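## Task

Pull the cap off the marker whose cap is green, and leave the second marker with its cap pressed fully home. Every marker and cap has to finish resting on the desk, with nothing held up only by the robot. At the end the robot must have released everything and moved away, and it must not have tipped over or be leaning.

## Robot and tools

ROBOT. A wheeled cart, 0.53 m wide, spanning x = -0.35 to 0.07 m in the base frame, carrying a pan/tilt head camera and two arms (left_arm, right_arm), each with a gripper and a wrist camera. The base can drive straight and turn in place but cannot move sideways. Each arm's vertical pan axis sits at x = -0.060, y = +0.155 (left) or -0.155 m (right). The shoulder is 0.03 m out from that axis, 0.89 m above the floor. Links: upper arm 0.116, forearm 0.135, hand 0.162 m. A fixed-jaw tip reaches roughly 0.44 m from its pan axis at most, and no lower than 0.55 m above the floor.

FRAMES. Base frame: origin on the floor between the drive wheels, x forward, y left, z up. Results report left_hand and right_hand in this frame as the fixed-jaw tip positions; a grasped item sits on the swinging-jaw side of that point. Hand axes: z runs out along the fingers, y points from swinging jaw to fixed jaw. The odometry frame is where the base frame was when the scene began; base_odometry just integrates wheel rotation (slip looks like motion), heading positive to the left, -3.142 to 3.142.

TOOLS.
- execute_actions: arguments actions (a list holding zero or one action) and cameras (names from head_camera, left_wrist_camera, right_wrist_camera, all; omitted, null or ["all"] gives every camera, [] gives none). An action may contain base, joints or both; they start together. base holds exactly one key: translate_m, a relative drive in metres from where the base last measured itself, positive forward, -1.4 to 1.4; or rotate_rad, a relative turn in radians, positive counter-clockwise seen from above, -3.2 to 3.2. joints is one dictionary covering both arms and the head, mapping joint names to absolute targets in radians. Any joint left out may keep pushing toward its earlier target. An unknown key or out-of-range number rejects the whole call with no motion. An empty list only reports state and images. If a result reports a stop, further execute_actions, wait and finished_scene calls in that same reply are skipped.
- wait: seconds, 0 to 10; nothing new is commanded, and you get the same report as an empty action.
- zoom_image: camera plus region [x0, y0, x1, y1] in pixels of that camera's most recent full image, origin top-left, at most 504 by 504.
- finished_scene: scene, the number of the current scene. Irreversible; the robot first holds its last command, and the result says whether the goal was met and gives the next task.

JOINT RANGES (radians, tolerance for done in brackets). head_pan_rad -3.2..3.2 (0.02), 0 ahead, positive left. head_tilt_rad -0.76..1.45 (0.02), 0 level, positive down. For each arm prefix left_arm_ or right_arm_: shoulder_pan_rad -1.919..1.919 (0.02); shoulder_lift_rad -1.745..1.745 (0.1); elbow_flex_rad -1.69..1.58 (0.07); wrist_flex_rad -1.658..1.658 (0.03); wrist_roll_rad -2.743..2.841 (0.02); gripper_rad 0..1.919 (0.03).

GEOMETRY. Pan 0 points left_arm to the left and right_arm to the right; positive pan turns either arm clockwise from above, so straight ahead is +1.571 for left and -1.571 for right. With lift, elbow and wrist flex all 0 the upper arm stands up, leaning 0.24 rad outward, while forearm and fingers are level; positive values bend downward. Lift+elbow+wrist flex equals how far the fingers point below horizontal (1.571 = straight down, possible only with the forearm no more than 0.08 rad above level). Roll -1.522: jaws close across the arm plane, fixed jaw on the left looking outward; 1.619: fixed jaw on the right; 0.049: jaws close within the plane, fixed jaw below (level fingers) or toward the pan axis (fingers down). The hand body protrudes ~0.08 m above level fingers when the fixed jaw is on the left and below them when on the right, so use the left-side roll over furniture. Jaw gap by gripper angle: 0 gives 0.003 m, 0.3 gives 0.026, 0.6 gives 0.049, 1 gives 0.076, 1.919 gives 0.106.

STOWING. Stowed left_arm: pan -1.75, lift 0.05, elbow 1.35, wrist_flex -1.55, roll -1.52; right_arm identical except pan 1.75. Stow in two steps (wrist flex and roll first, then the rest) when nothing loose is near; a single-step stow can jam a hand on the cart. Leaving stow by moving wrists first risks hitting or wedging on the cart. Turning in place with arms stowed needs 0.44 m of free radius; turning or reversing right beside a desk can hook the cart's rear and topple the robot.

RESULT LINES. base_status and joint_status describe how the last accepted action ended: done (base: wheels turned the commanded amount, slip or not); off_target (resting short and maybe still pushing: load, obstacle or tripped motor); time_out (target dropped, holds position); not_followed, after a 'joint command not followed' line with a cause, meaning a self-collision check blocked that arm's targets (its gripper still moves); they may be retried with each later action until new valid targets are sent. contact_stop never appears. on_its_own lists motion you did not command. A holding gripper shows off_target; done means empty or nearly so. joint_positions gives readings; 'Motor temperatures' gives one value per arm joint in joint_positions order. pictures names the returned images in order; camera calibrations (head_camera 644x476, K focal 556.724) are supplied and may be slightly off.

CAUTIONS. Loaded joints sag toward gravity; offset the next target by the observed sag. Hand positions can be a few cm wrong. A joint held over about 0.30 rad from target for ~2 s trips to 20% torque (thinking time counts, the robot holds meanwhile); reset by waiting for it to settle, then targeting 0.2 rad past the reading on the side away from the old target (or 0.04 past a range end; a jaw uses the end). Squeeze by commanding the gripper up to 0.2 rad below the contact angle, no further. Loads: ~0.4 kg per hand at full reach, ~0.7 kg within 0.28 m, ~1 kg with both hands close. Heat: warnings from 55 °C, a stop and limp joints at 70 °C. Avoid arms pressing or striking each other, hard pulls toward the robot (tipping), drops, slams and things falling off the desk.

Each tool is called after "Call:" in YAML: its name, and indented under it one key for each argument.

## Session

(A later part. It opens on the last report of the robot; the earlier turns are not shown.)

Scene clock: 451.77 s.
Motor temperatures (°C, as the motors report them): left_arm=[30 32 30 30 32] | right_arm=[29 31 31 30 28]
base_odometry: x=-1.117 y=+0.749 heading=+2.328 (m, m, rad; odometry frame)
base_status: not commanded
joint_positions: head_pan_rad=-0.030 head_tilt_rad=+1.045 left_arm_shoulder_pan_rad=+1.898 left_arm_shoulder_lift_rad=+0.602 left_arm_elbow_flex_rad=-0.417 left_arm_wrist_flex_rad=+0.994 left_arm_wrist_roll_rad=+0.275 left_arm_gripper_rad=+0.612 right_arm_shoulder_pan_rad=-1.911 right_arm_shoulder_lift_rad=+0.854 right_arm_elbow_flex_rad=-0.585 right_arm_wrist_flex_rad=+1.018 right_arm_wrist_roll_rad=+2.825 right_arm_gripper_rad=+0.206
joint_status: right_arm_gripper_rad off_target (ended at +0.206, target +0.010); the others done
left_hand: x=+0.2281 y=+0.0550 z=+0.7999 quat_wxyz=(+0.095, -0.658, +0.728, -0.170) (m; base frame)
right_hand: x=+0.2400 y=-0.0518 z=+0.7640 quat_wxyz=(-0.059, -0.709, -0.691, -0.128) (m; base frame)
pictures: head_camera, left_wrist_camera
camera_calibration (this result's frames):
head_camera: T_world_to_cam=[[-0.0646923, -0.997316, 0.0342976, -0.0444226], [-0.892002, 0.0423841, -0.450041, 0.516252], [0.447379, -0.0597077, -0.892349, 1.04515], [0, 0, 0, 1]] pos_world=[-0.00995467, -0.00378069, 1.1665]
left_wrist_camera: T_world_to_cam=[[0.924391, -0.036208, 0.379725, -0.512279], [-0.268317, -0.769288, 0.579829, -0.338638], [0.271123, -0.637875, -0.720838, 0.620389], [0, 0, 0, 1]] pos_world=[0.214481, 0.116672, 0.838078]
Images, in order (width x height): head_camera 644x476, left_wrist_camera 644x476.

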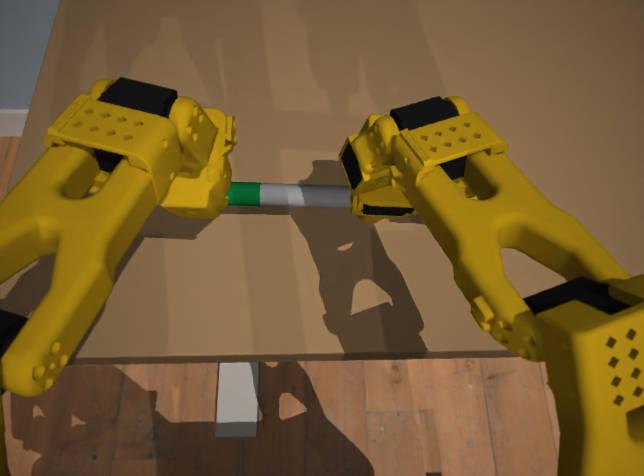

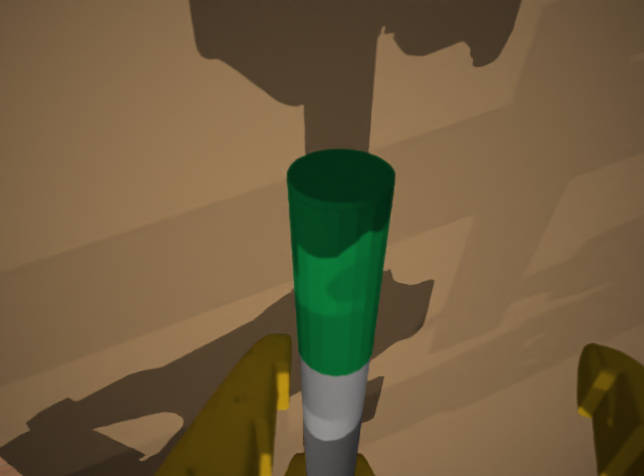

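Call:
execute_actions:
  actions:
    - {"joints": {"left_arm_shoulder_lift_rad": 0.678, "left_arm_elbow_flex_rad": -0.42, "left_arm_wrist_flex_rad": 0.905, "left_arm_gripper_rad": 0.5, "right_arm_gripper_rad": 0.01}}
  cameras: ["left_wrist_camera", "head_camera"]

Scene clock: 479.87 s.
Motor temperatures (°C, as the motors report them): left_arm=[30 32 30 30 32] | right_arm=[29 31 32 30 28]
base_odometry: x=-1.117 y=+0.749 heading=+2.328 (m, m, rad; odometry frame)
base_status: not commanded
joint_positions: head_pan_rad=-0.030 head_tilt_rad=+1.045 left_arm_shoulder_pan_rad=+1.898 left_arm_shoulder_lift_rad=+0.701 left_arm_elbow_flex_rad=-0.417 left_arm_wrist_flex_rad=+0.917 left_arm_wrist_roll_rad=+0.275 left_arm_gripper_rad=+0.507 right_arm_shoulder_pan_rad=-1.911 right_arm_shoulder_lift_rad=+0.854 right_arm_elbow_flex_rad=-0.585 right_arm_wrist_flex_rad=+1.018 right_arm_wrist_roll_rad=+2.825 right_arm_gripper_rad=+0.206
joint_status: right_arm_gripper_rad off_target (ended at +0.206, target +0.010); the others done
left_hand: x=+0.2292 y=+0.0546 z=+0.7765 quat_wxyz=(+0.089, -0.659, +0.729, -0.160) (m; base frame)
right_hand: x=+0.2400 y=-0.0518 z=+0.7640 quat_wxyz=(-0.059, -0.709, -0.691, -0.128) (m; base frame)
pictures: head_camera, left_wrist_camera
camera_calibration (this result's frames):
head_camera: T_world_to_cam=[[-0.0646923, -0.997316, 0.0342976, -0.0444226], [-0.892001, 0.0423841, -0.450042, 0.516253], [0.44738, -0.0597077, -0.892349, 1.04515], [0, 0, 0, 1]] pos_world=[-0.00995469, -0.00378069, 1.1665]
left_wrist_camera: T_world_to_cam=[[0.932442, -0.0389391, 0.359216, -0.490134], [-0.255682, -0.773574, 0.579836, -0.327714], [0.255302, -0.632508, -0.731269, 0.614424], [0, 0, 0, 1]] pos_world=[0.216368, 0.116032, 0.815394]
Images, in order (width x height): head_camera 644x476, left_wrist_camera 644x476.

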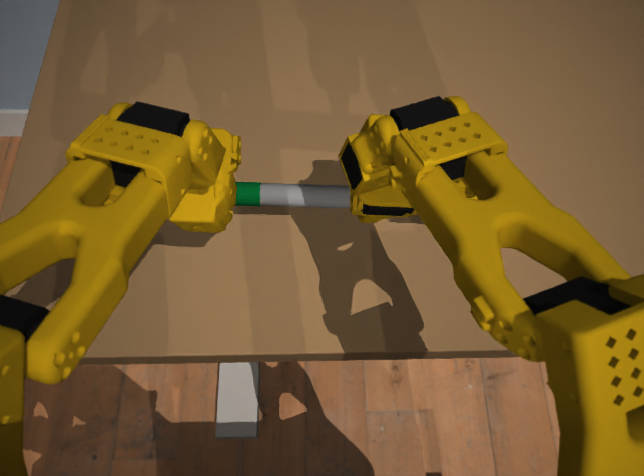

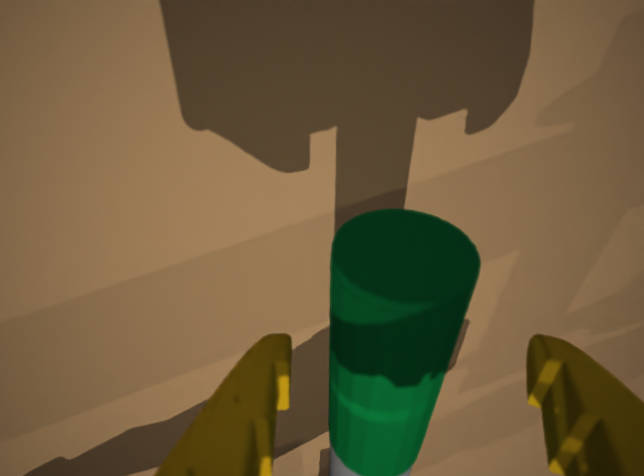

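Call:
execute_actions:
  actions:
    - {"joints": {"left_arm_gripper_rad": 0.02, "right_arm_gripper_rad": 0.01}}
  cameras: ["left_wrist_camera", "head_camera"]

Scene clock: 484.20 s.
Motor temperatures (°C, as the motors report them): left_arm=[30 32 30 30 32] | right_arm=[29 31 32 30 28]
base_odometry: x=-1.117 y=+0.749 heading=+2.328 (m, m, rad; odometry frame)
base_status: not commanded
joint_positions: head_pan_rad=-0.030 head_tilt_rad=+1.045 left_arm_shoulder_pan_rad=+1.893 left_arm_shoulder_lift_rad=+0.701 left_arm_elbow_flex_rad=-0.417 left_arm_wrist_flex_rad=+0.913 left_arm_wrist_roll_rad=+0.275 left_arm_gripper_rad=+0.215 right_arm_shoulder_pan_rad=-1.917 right_arm_shoulder_lift_rad=+0.859 right_arm_elbow_flex_rad=-0.585 right_arm_wrist_flex_rad=+1.023 right_arm_wrist_roll_rad=+2.830 right_arm_gripper_rad=+0.206
joint_status: left_arm_gripper_rad off_target (ended at +0.215, target +0.020); right_arm_gripper_rad off_target (ended at +0.206, target +0.010)
left_hand: x=+0.2303 y=+0.0557 z=+0.7767 quat_wxyz=(+0.091, -0.661, +0.727, -0.162) (m; base frame)
right_hand: x=+0.2381 y=-0.0504 z=+0.7624 quat_wxyz=(-0.057, -0.705, -0.695, -0.124) (m; base frame)
pictures: head_camera, left_wrist_camera
camera_calibration (this result's frames):
head_camera: T_world_to_cam=[[-0.0646657, -0.997317, 0.0342974, -0.0444211], [-0.892, 0.0423601, -0.450046, 0.516258], [0.447386, -0.0596958, -0.892347, 1.04515], [0, 0, 0, 1]] pos_world=[-0.00995466, -0.0037797, 1.1665]
left_wrist_camera: T_world_to_cam=[[0.931034, -0.0341208, 0.363333, -0.494366], [-0.25465, -0.773897, 0.579859, -0.326942], [0.261397, -0.632391, -0.729214, 0.612004], [0, 0, 0, 1]] pos_world=[0.21704, 0.117139, 0.815482]
Images, in order (width x height): head_camera 644x476, left_wrist_camera 644x476.

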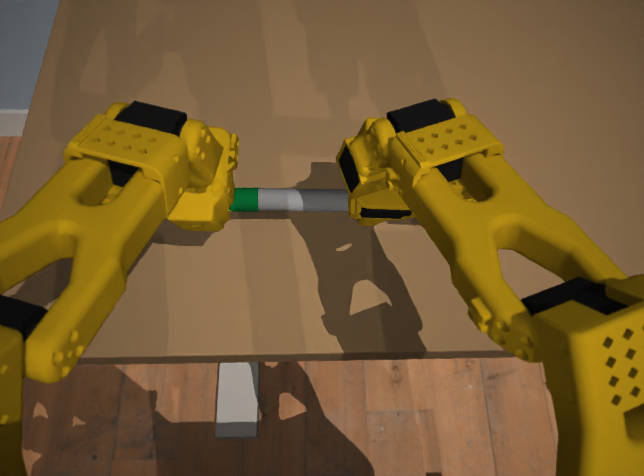

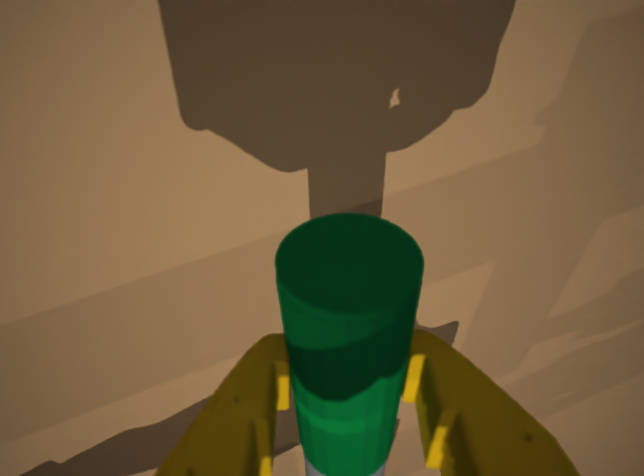

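Call:
execute_actions:
  actions:
    - {"joints": {"left_arm_shoulder_pan_rad": 1.74, "left_arm_wrist_flex_rad": 0.945, "left_arm_wrist_roll_rad": 0.19, "left_arm_gripper_rad": 0.02, "right_arm_gripper_rad": 0.01}}
  cameras: ["left_wrist_camera", "head_camera"]

Scene clock: 497.73 s.
Motor temperatures (°C, as the motors report them): left_arm=[30 32 30 30 32] | right_arm=[29 31 32 30 28]
base_odometry: x=-1.117 y=+0.749 heading=+2.328 (m, m, rad; odometry frame)
base_status: not commanded
joint_positions: head_pan_rad=-0.030 head_tilt_rad=+1.045 left_arm_shoulder_pan_rad=+1.749 left_arm_shoulder_lift_rad=+0.701 left_arm_elbow_flex_rad=-0.417 left_arm_wrist_flex_rad=+0.937 left_arm_wrist_roll_rad=+0.200 left_arm_gripper_rad=+0.215 right_arm_shoulder_pan_rad=-1.923 right_arm_shoulder_lift_rad=+0.859 right_arm_elbow_flex_rad=-0.593 right_arm_wrist_flex_rad=+1.023 right_arm_wrist_roll_rad=+2.830 right_arm_gripper_rad=+0.206
joint_status: left_arm_gripper_rad off_target (ended at +0.215, target +0.020); right_arm_gripper_rad off_target (ended at +0.206, target +0.010); the others done
left_hand: x=+0.2378 y=+0.0997 z=+0.7755 quat_wxyz=(+0.101, -0.687, +0.706, -0.141) (m; base frame)
right_hand: x=+0.2388 y=-0.0481 z=+0.7638 quat_wxyz=(-0.059, -0.703, -0.697, -0.128) (m; base frame)
pictures: head_camera, left_wrist_camera
camera_calibration (this result's frames):
head_camera: T_world_to_cam=[[-0.0646232, -0.99732, 0.0342968, -0.0444184], [-0.891993, 0.0423212, -0.450063, 0.516278], [0.447405, -0.059677, -0.892338, 1.04514], [0, 0, 0, 1]] pos_world=[-0.00995479, -0.00377808, 1.1665]
left_wrist_camera: T_world_to_cam=[[0.937532, 0.0236187, 0.347096, -0.494143], [-0.1864, -0.808303, 0.558481, -0.286462], [0.293749, -0.588293, -0.753408, 0.643608], [0, 0, 0, 1]] pos_world=[0.220819, 0.158753, 0.816398]
Images, in order (width x height): head_camera 644x476, left_wrist_camera 644x476.

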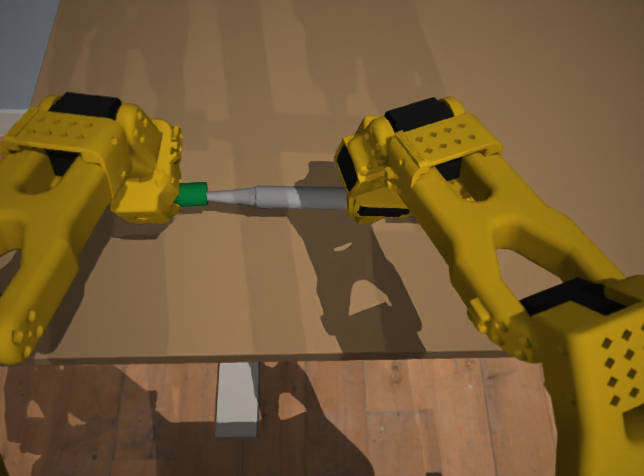

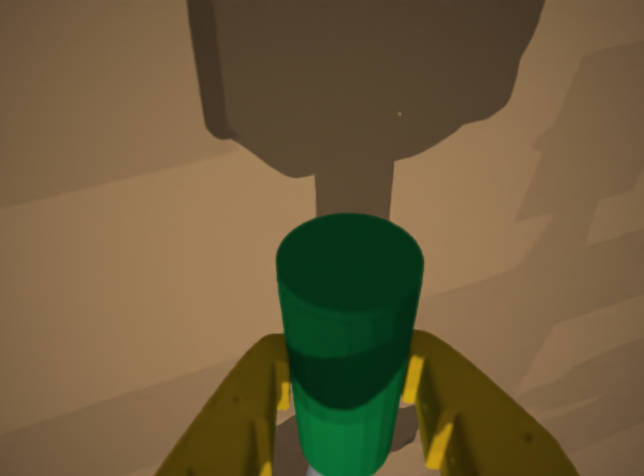

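Call:
zoom_image:
  camera: "head_camera"
  region: [150, 150, 370, 250]

Region (150, 150, 370, 250) of head_camera's 644x476 image, scaled by 2.291; it fills the top 229 rows of this view, and the rest is white.

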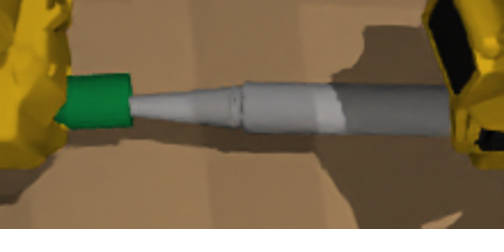

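Call:
execute_actions:
  actions:
    - {"joints": {"left_arm_shoulder_pan_rad": 1.635, "left_arm_wrist_flex_rad": 0.96, "left_arm_wrist_roll_rad": 0.075, "left_arm_gripper_rad": 0.02, "right_arm_gripper_rad": 0.01}}
  cameras: ["left_wrist_camera", "head_camera"]

Scene clock: 508.57 s.
Motor temperatures (°C, as the motors report them): left_arm=[30 32 30 30 32] | right_arm=[29 31 32 30 28]
base_odometry: x=-1.117 y=+0.749 heading=+2.328 (m, m, rad; odometry frame)
base_status: not commanded
joint_positions: head_pan_rad=-0.030 head_tilt_rad=+1.045 left_arm_shoulder_pan_rad=+1.643 left_arm_shoulder_lift_rad=+0.701 left_arm_elbow_flex_rad=-0.417 left_arm_wrist_flex_rad=+0.953 left_arm_wrist_roll_rad=+0.086 left_arm_gripper_rad=+0.215 right_arm_shoulder_pan_rad=-1.923 right_arm_shoulder_lift_rad=+0.859 right_arm_elbow_flex_rad=-0.593 right_arm_wrist_flex_rad=+1.023 right_arm_wrist_roll_rad=+2.830 right_arm_gripper_rad=+0.206
joint_status: left_arm_gripper_rad off_target (ended at +0.215, target +0.020); right_arm_gripper_rad off_target (ended at +0.206, target +0.010); the others done
left_hand: x=+0.2396 y=+0.1326 z=+0.7747 quat_wxyz=(+0.111, -0.685, +0.709, -0.124) (m; base frame)
right_hand: x=+0.2388 y=-0.0481 z=+0.7638 quat_wxyz=(-0.059, -0.703, -0.697, -0.128) (m; base frame)
pictures: head_camera, left_wrist_camera
camera_calibration (this result's frames):
head_camera: T_world_to_cam=[[-0.064623, -0.99732, 0.0342968, -0.0444183], [-0.891993, 0.042321, -0.450063, 0.516278], [0.447406, -0.0596769, -0.892338, 1.04514], [0, 0, 0, 1]] pos_world=[-0.00995479, -0.00377808, 1.1665]
left_wrist_camera: T_world_to_cam=[[0.941131, 0.00898642, 0.337922, -0.488142], [-0.181661, -0.829589, 0.527997, -0.233866], [0.285081, -0.558302, -0.77912, 0.679863], [0, 0, 0, 1]] pos_world=[0.223106, 0.189943, 0.818129]
Images, in order (width x height): head_camera 644x476, left_wrist_camera 644x476.

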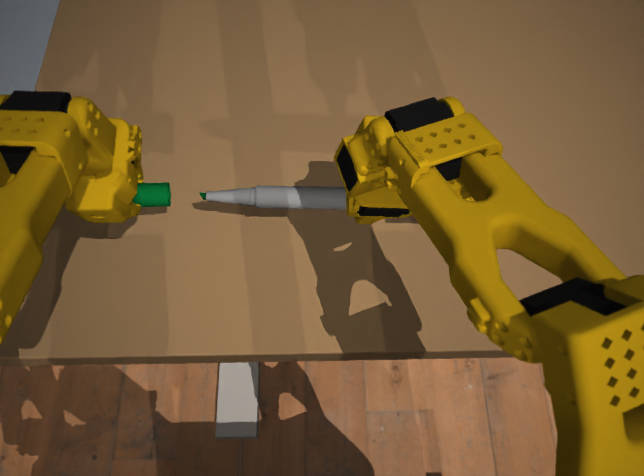

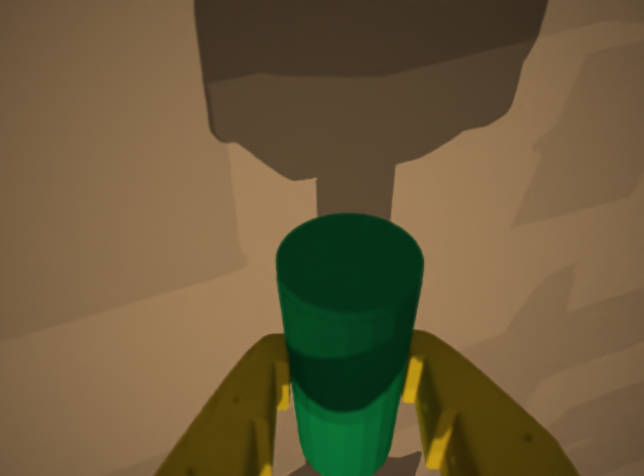

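Call:
execute_actions:
  actions:
    - {"joints": {"left_arm_shoulder_lift_rad": 0.838, "left_arm_gripper_rad": 0.02, "right_arm_shoulder_lift_rad": 0.957, "right_arm_wrist_flex_rad": 1.058, "right_arm_gripper_rad": 0.01}}

Scene clock: 543.03 s.
Motor temperatures (°C, as the motors report them): left_arm=[30 32 30 30 32] | right_arm=[29 31 32 30 28]
base_odometry: x=-1.117 y=+0.749 heading=+2.328 (m, m, rad; odometry frame)
base_status: not commanded
joint_positions: head_pan_rad=-0.030 head_tilt_rad=+1.045 left_arm_shoulder_pan_rad=+1.643 left_arm_shoulder_lift_rad=+0.844 left_arm_elbow_flex_rad=-0.417 left_arm_wrist_flex_rad=+0.953 left_arm_wrist_roll_rad=+0.086 left_arm_gripper_rad=+0.214 right_arm_shoulder_pan_rad=-1.923 right_arm_shoulder_lift_rad=+0.981 right_arm_elbow_flex_rad=-0.593 right_arm_wrist_flex_rad=+1.053 right_arm_wrist_roll_rad=+2.830 right_arm_gripper_rad=+0.206
joint_status: left_arm_gripper_rad off_target (ended at +0.214, target +0.020); right_arm_gripper_rad off_target (ended at +0.206, target +0.010); the others done
left_hand: x=+0.2200 y=+0.1340 z=+0.7375 quat_wxyz=(+0.064, -0.692, +0.716, -0.071) (m; base frame)
right_hand: x=+0.2173 y=-0.0560 z=+0.7288 quat_wxyz=(-0.027, -0.709, -0.703, -0.059) (m; base frame)
pictures: head_camera, left_wrist_camera, right_wrist_camera
camera_calibration (this result's frames):
head_camera: T_world_to_cam=[[-0.0646234, -0.99732, 0.0342967, -0.0444183], [-0.891993, 0.0423213, -0.450064, 0.516279], [0.447406, -0.0596771, -0.892337, 1.04514], [0, 0, 0, 1]] pos_world=[-0.00995481, -0.00377809, 1.1665]
left_wrist_camera: T_world_to_cam=[[0.979546, 0.0062002, 0.201125, -0.36428], [-0.105561, -0.835109, 0.539862, -0.24137], [0.171308, -0.55005, -0.817373, 0.709423], [0, 0, 0, 1]] pos_world=[0.20982, 0.190906, 0.783436]
right_wrist_camera: T_world_to_cam=[[-0.993379, 0.0385305, -0.108226, 0.293678], [-0.0341696, 0.800342, 0.598569, -0.365478], [0.109681, 0.598305, -0.793726, 0.653678], [0, 0, 0, 1]] pos_world=[0.207549, -0.109907, 0.769389]
Images, in order (width x height): head_camera 644x476, left_wrist_camera 644x476, right_wrist_camera 644x476.

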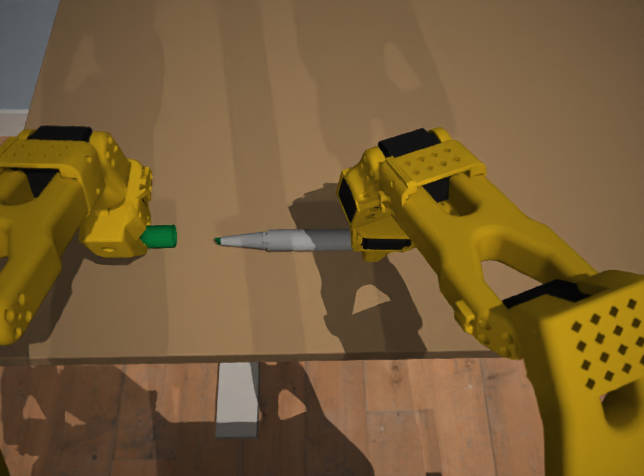

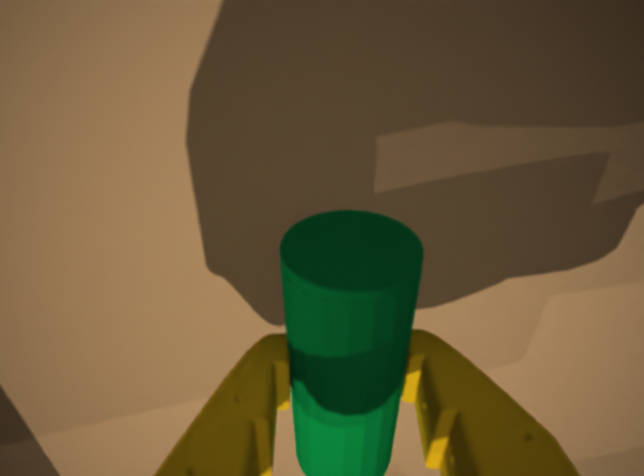

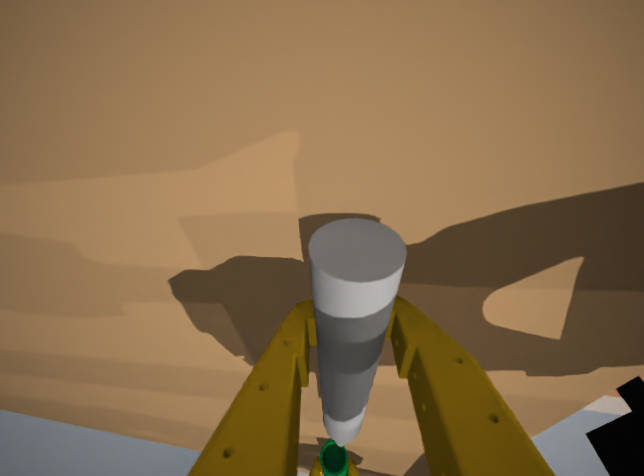

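Call:
execute_actions:
  actions:
    - {"joints": {"left_arm_shoulder_lift_rad": 0.822, "left_arm_gripper_rad": 0.5, "right_arm_gripper_rad": 0.5}}
  cameras: ["head_camera"]

Scene clock: 556.13 s.
Motor temperatures (°C, as the motors report them): left_arm=[30 32 30 30 32] | right_arm=[29 31 32 30 28]
base_odometry: x=-1.117 y=+0.749 heading=+2.328 (m, m, rad; odometry frame)
base_status: not commanded
joint_positions: head_pan_rad=-0.030 head_tilt_rad=+1.045 left_arm_shoulder_pan_rad=+1.643 left_arm_shoulder_lift_rad=+0.846 left_arm_elbow_flex_rad=-0.417 left_arm_wrist_flex_rad=+0.953 left_arm_wrist_roll_rad=+0.086 left_arm_gripper_rad=+0.491 right_arm_shoulder_pan_rad=-1.923 right_arm_shoulder_lift_rad=+0.981 right_arm_elbow_flex_rad=-0.599 right_arm_wrist_flex_rad=+1.053 right_arm_wrist_roll_rad=+2.830 right_arm_gripper_rad=+0.491
joint_status: all done
left_hand: x=+0.2197 y=+0.1340 z=+0.7372 quat_wxyz=(+0.063, -0.692, +0.716, -0.070) (m; base frame)
right_hand: x=+0.2184 y=-0.0556 z=+0.7297 quat_wxyz=(-0.028, -0.708, -0.703, -0.061) (m; base frame)
pictures: head_camera
camera_calibration (this result's frames):
head_camera: T_world_to_cam=[[-0.0646234, -0.99732, 0.0342966, -0.0444182], [-0.891992, 0.0423212, -0.450067, 0.516282], [0.447409, -0.0596771, -0.892336, 1.04514], [0, 0, 0, 1]] pos_world=[-0.00995486, -0.00377808, 1.1665]
Images, in order (width x height): head_camera 644x476.

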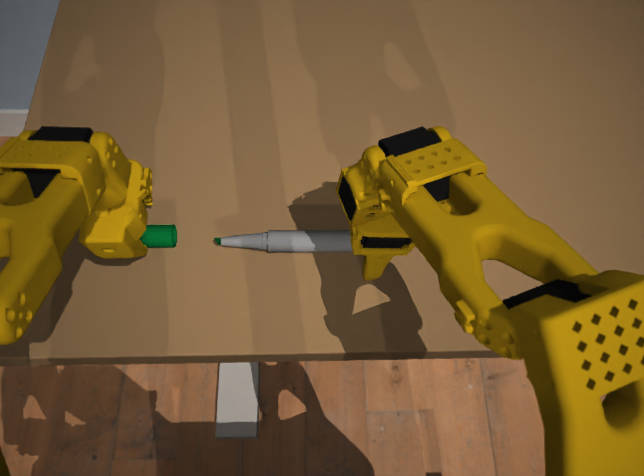

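Call:
execute_actions:
  actions:
    - {"joints": {"left_arm_shoulder_lift_rad": 0.45, "left_arm_wrist_flex_rad": 1.25, "left_arm_gripper_rad": 0.5, "right_arm_shoulder_lift_rad": 0.55, "right_arm_wrist_flex_rad": 1.2, "right_arm_gripper_rad": 0.5, "head_tilt_rad": 0.95}}
  cameras: ["head_camera"]

Scene clock: 568.23 s.
Motor temperatures (°C, as the motors report them): left_arm=[30 32 29 30 32] | right_arm=[29 31 32 30 28]
base_odometry: x=-1.117 y=+0.749 heading=+2.328 (m, m, rad; odometry frame)
base_status: not commanded
joint_positions: head_pan_rad=-0.030 head_tilt_rad=+0.965 left_arm_shoulder_pan_rad=+1.643 left_arm_shoulder_lift_rad=+0.507 left_arm_elbow_flex_rad=-0.417 left_arm_wrist_flex_rad=+1.242 left_arm_wrist_roll_rad=+0.086 left_arm_gripper_rad=+0.493 right_arm_shoulder_pan_rad=-1.923 right_arm_shoulder_lift_rad=+0.612 right_arm_elbow_flex_rad=-0.599 right_arm_wrist_flex_rad=+1.196 right_arm_wrist_roll_rad=+2.830 right_arm_gripper_rad=+0.493
joint_status: all done
left_hand: x=+0.2138 y=+0.1344 z=+0.8140 quat_wxyz=(+0.079, -0.690, +0.714, -0.089) (m; base frame)
right_hand: x=+0.2383 y=-0.0483 z=+0.8261 quat_wxyz=(-0.075, -0.698, -0.693, -0.164) (m; base frame)
pictures: head_camera
camera_calibration (this result's frames):
head_camera: T_world_to_cam=[[-0.0672543, -0.997241, 0.0314068, -0.0412157], [-0.853147, 0.0411584, -0.520045, 0.598653], [0.517318, -0.0617699, -0.853561, 1.00379], [0, 0, 0, 1]] pos_world=[-0.011313, -0.00373743, 1.16942]
Images, in order (width x height): head_camera 644x476.

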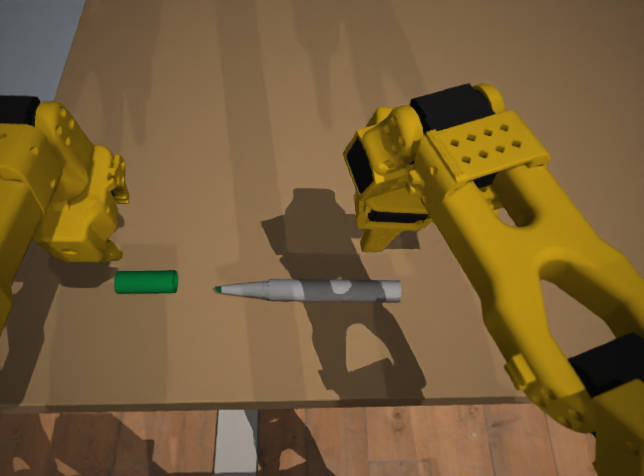

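Call:
execute_actions:
  actions:
    - {"base": {"translate_m": -0.25}, "joints": {"left_arm_shoulder_lift_rad": 0.3, "left_arm_shoulder_pan_rad": 1.5, "right_arm_shoulder_lift_rad": 0.35, "right_arm_shoulder_pan_rad": -1.5, "head_tilt_rad": 0.62, "head_pan_rad": -0.2}}
  cameras: ["head_camera"]

Scene clock: 572.70 s.
Motor temperatures (°C, as the motors report them): left_arm=[30 32 29 30 32] | right_arm=[29 31 32 30 28]
base_odometry: x=-0.946 y=+0.568 heading=+2.327 (m, m, rad; odometry frame)
base_status: done
joint_positions: head_pan_rad=-0.190 head_tilt_rad=+0.634 left_arm_shoulder_pan_rad=+1.508 left_arm_shoulder_lift_rad=+0.355 left_arm_elbow_flex_rad=-0.417 left_arm_wrist_flex_rad=+1.244 left_arm_wrist_roll_rad=+0.086 left_arm_gripper_rad=+0.493 right_arm_shoulder_pan_rad=-1.506 right_arm_shoulder_lift_rad=+0.408 right_arm_elbow_flex_rad=-0.599 right_arm_wrist_flex_rad=+1.197 right_arm_wrist_roll_rad=+2.830 right_arm_gripper_rad=+0.493
joint_status: all done
left_hand: x=+0.2231 y=+0.1720 z=+0.8518 quat_wxyz=(+0.138, -0.728, +0.658, -0.135) (m; base frame)
right_hand: x=+0.2635 y=-0.1788 z=+0.8854 quat_wxyz=(-0.166, -0.807, -0.520, -0.224) (m; base frame)
pictures: head_camera
camera_calibration (this result's frames):
head_camera: T_world_to_cam=[[-0.233421, -0.972217, 0.0175529, -0.0330797], [-0.624192, 0.135973, -0.769348, 0.896361], [0.745587, -0.190538, -0.638589, 0.767088], [0, 0, 0, 1]] pos_world=[-0.0201507, -0.00788178, 1.18005]
Images, in order (width x height): head_camera 644x476.

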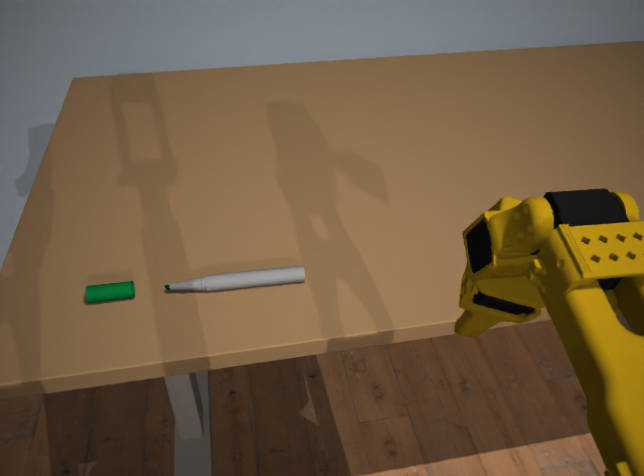

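Call:
execute_actions:
  actions: []
  cameras: ["head_camera"]

Scene clock: 574.77 s.
Motor temperatures (°C, as the motors report them): left_arm=[30 32 29 30 32] | right_arm=[29 31 32 30 28]
base_odometry: x=-0.946 y=+0.568 heading=+2.327 (m, m, rad; odometry frame)
base_status: done
joint_positions: head_pan_rad=-0.190 head_tilt_rad=+0.634 left_arm_shoulder_pan_rad=+1.508 left_arm_shoulder_lift_rad=+0.355 left_arm_elbow_flex_rad=-0.417 left_arm_wrist_flex_rad=+1.244 left_arm_wrist_roll_rad=+0.086 left_arm_gripper_rad=+0.493 right_arm_shoulder_pan_rad=-1.506 right_arm_shoulder_lift_rad=+0.408 right_arm_elbow_flex_rad=-0.599 right_arm_wrist_flex_rad=+1.197 right_arm_wrist_roll_rad=+2.830 right_arm_gripper_rad=+0.493
joint_status: all done
left_hand: x=+0.2231 y=+0.1720 z=+0.8518 quat_wxyz=(+0.138, -0.728, +0.658, -0.135) (m; base frame)
right_hand: x=+0.2635 y=-0.1788 z=+0.8854 quat_wxyz=(-0.166, -0.807, -0.520, -0.224) (m; base frame)
pictures: head_camera
camera_calibration (this result's frames):
head_camera: T_world_to_cam=[[-0.23342, -0.972217, 0.0175529, -0.0330797], [-0.624192, 0.135972, -0.769348, 0.896361], [0.745587, -0.190538, -0.638589, 0.767088], [0, 0, 0, 1]] pos_world=[-0.0201507, -0.00788178, 1.18005]
Images, in order (width x height): head_camera 644x476.

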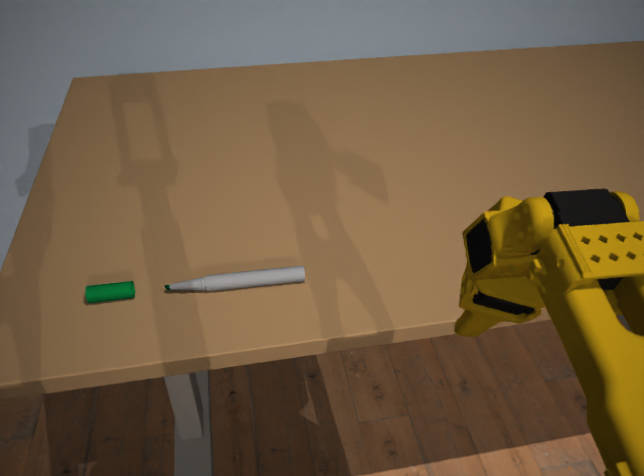

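The green cap is off, and both the cap and the marker are lying still on the desk. The robot has let go and backed away. The other marker was out of the arms' reach throughout, so I left it untouched.

Call:
finished_scene:
  scene: 2

The scene is finished: the task was done.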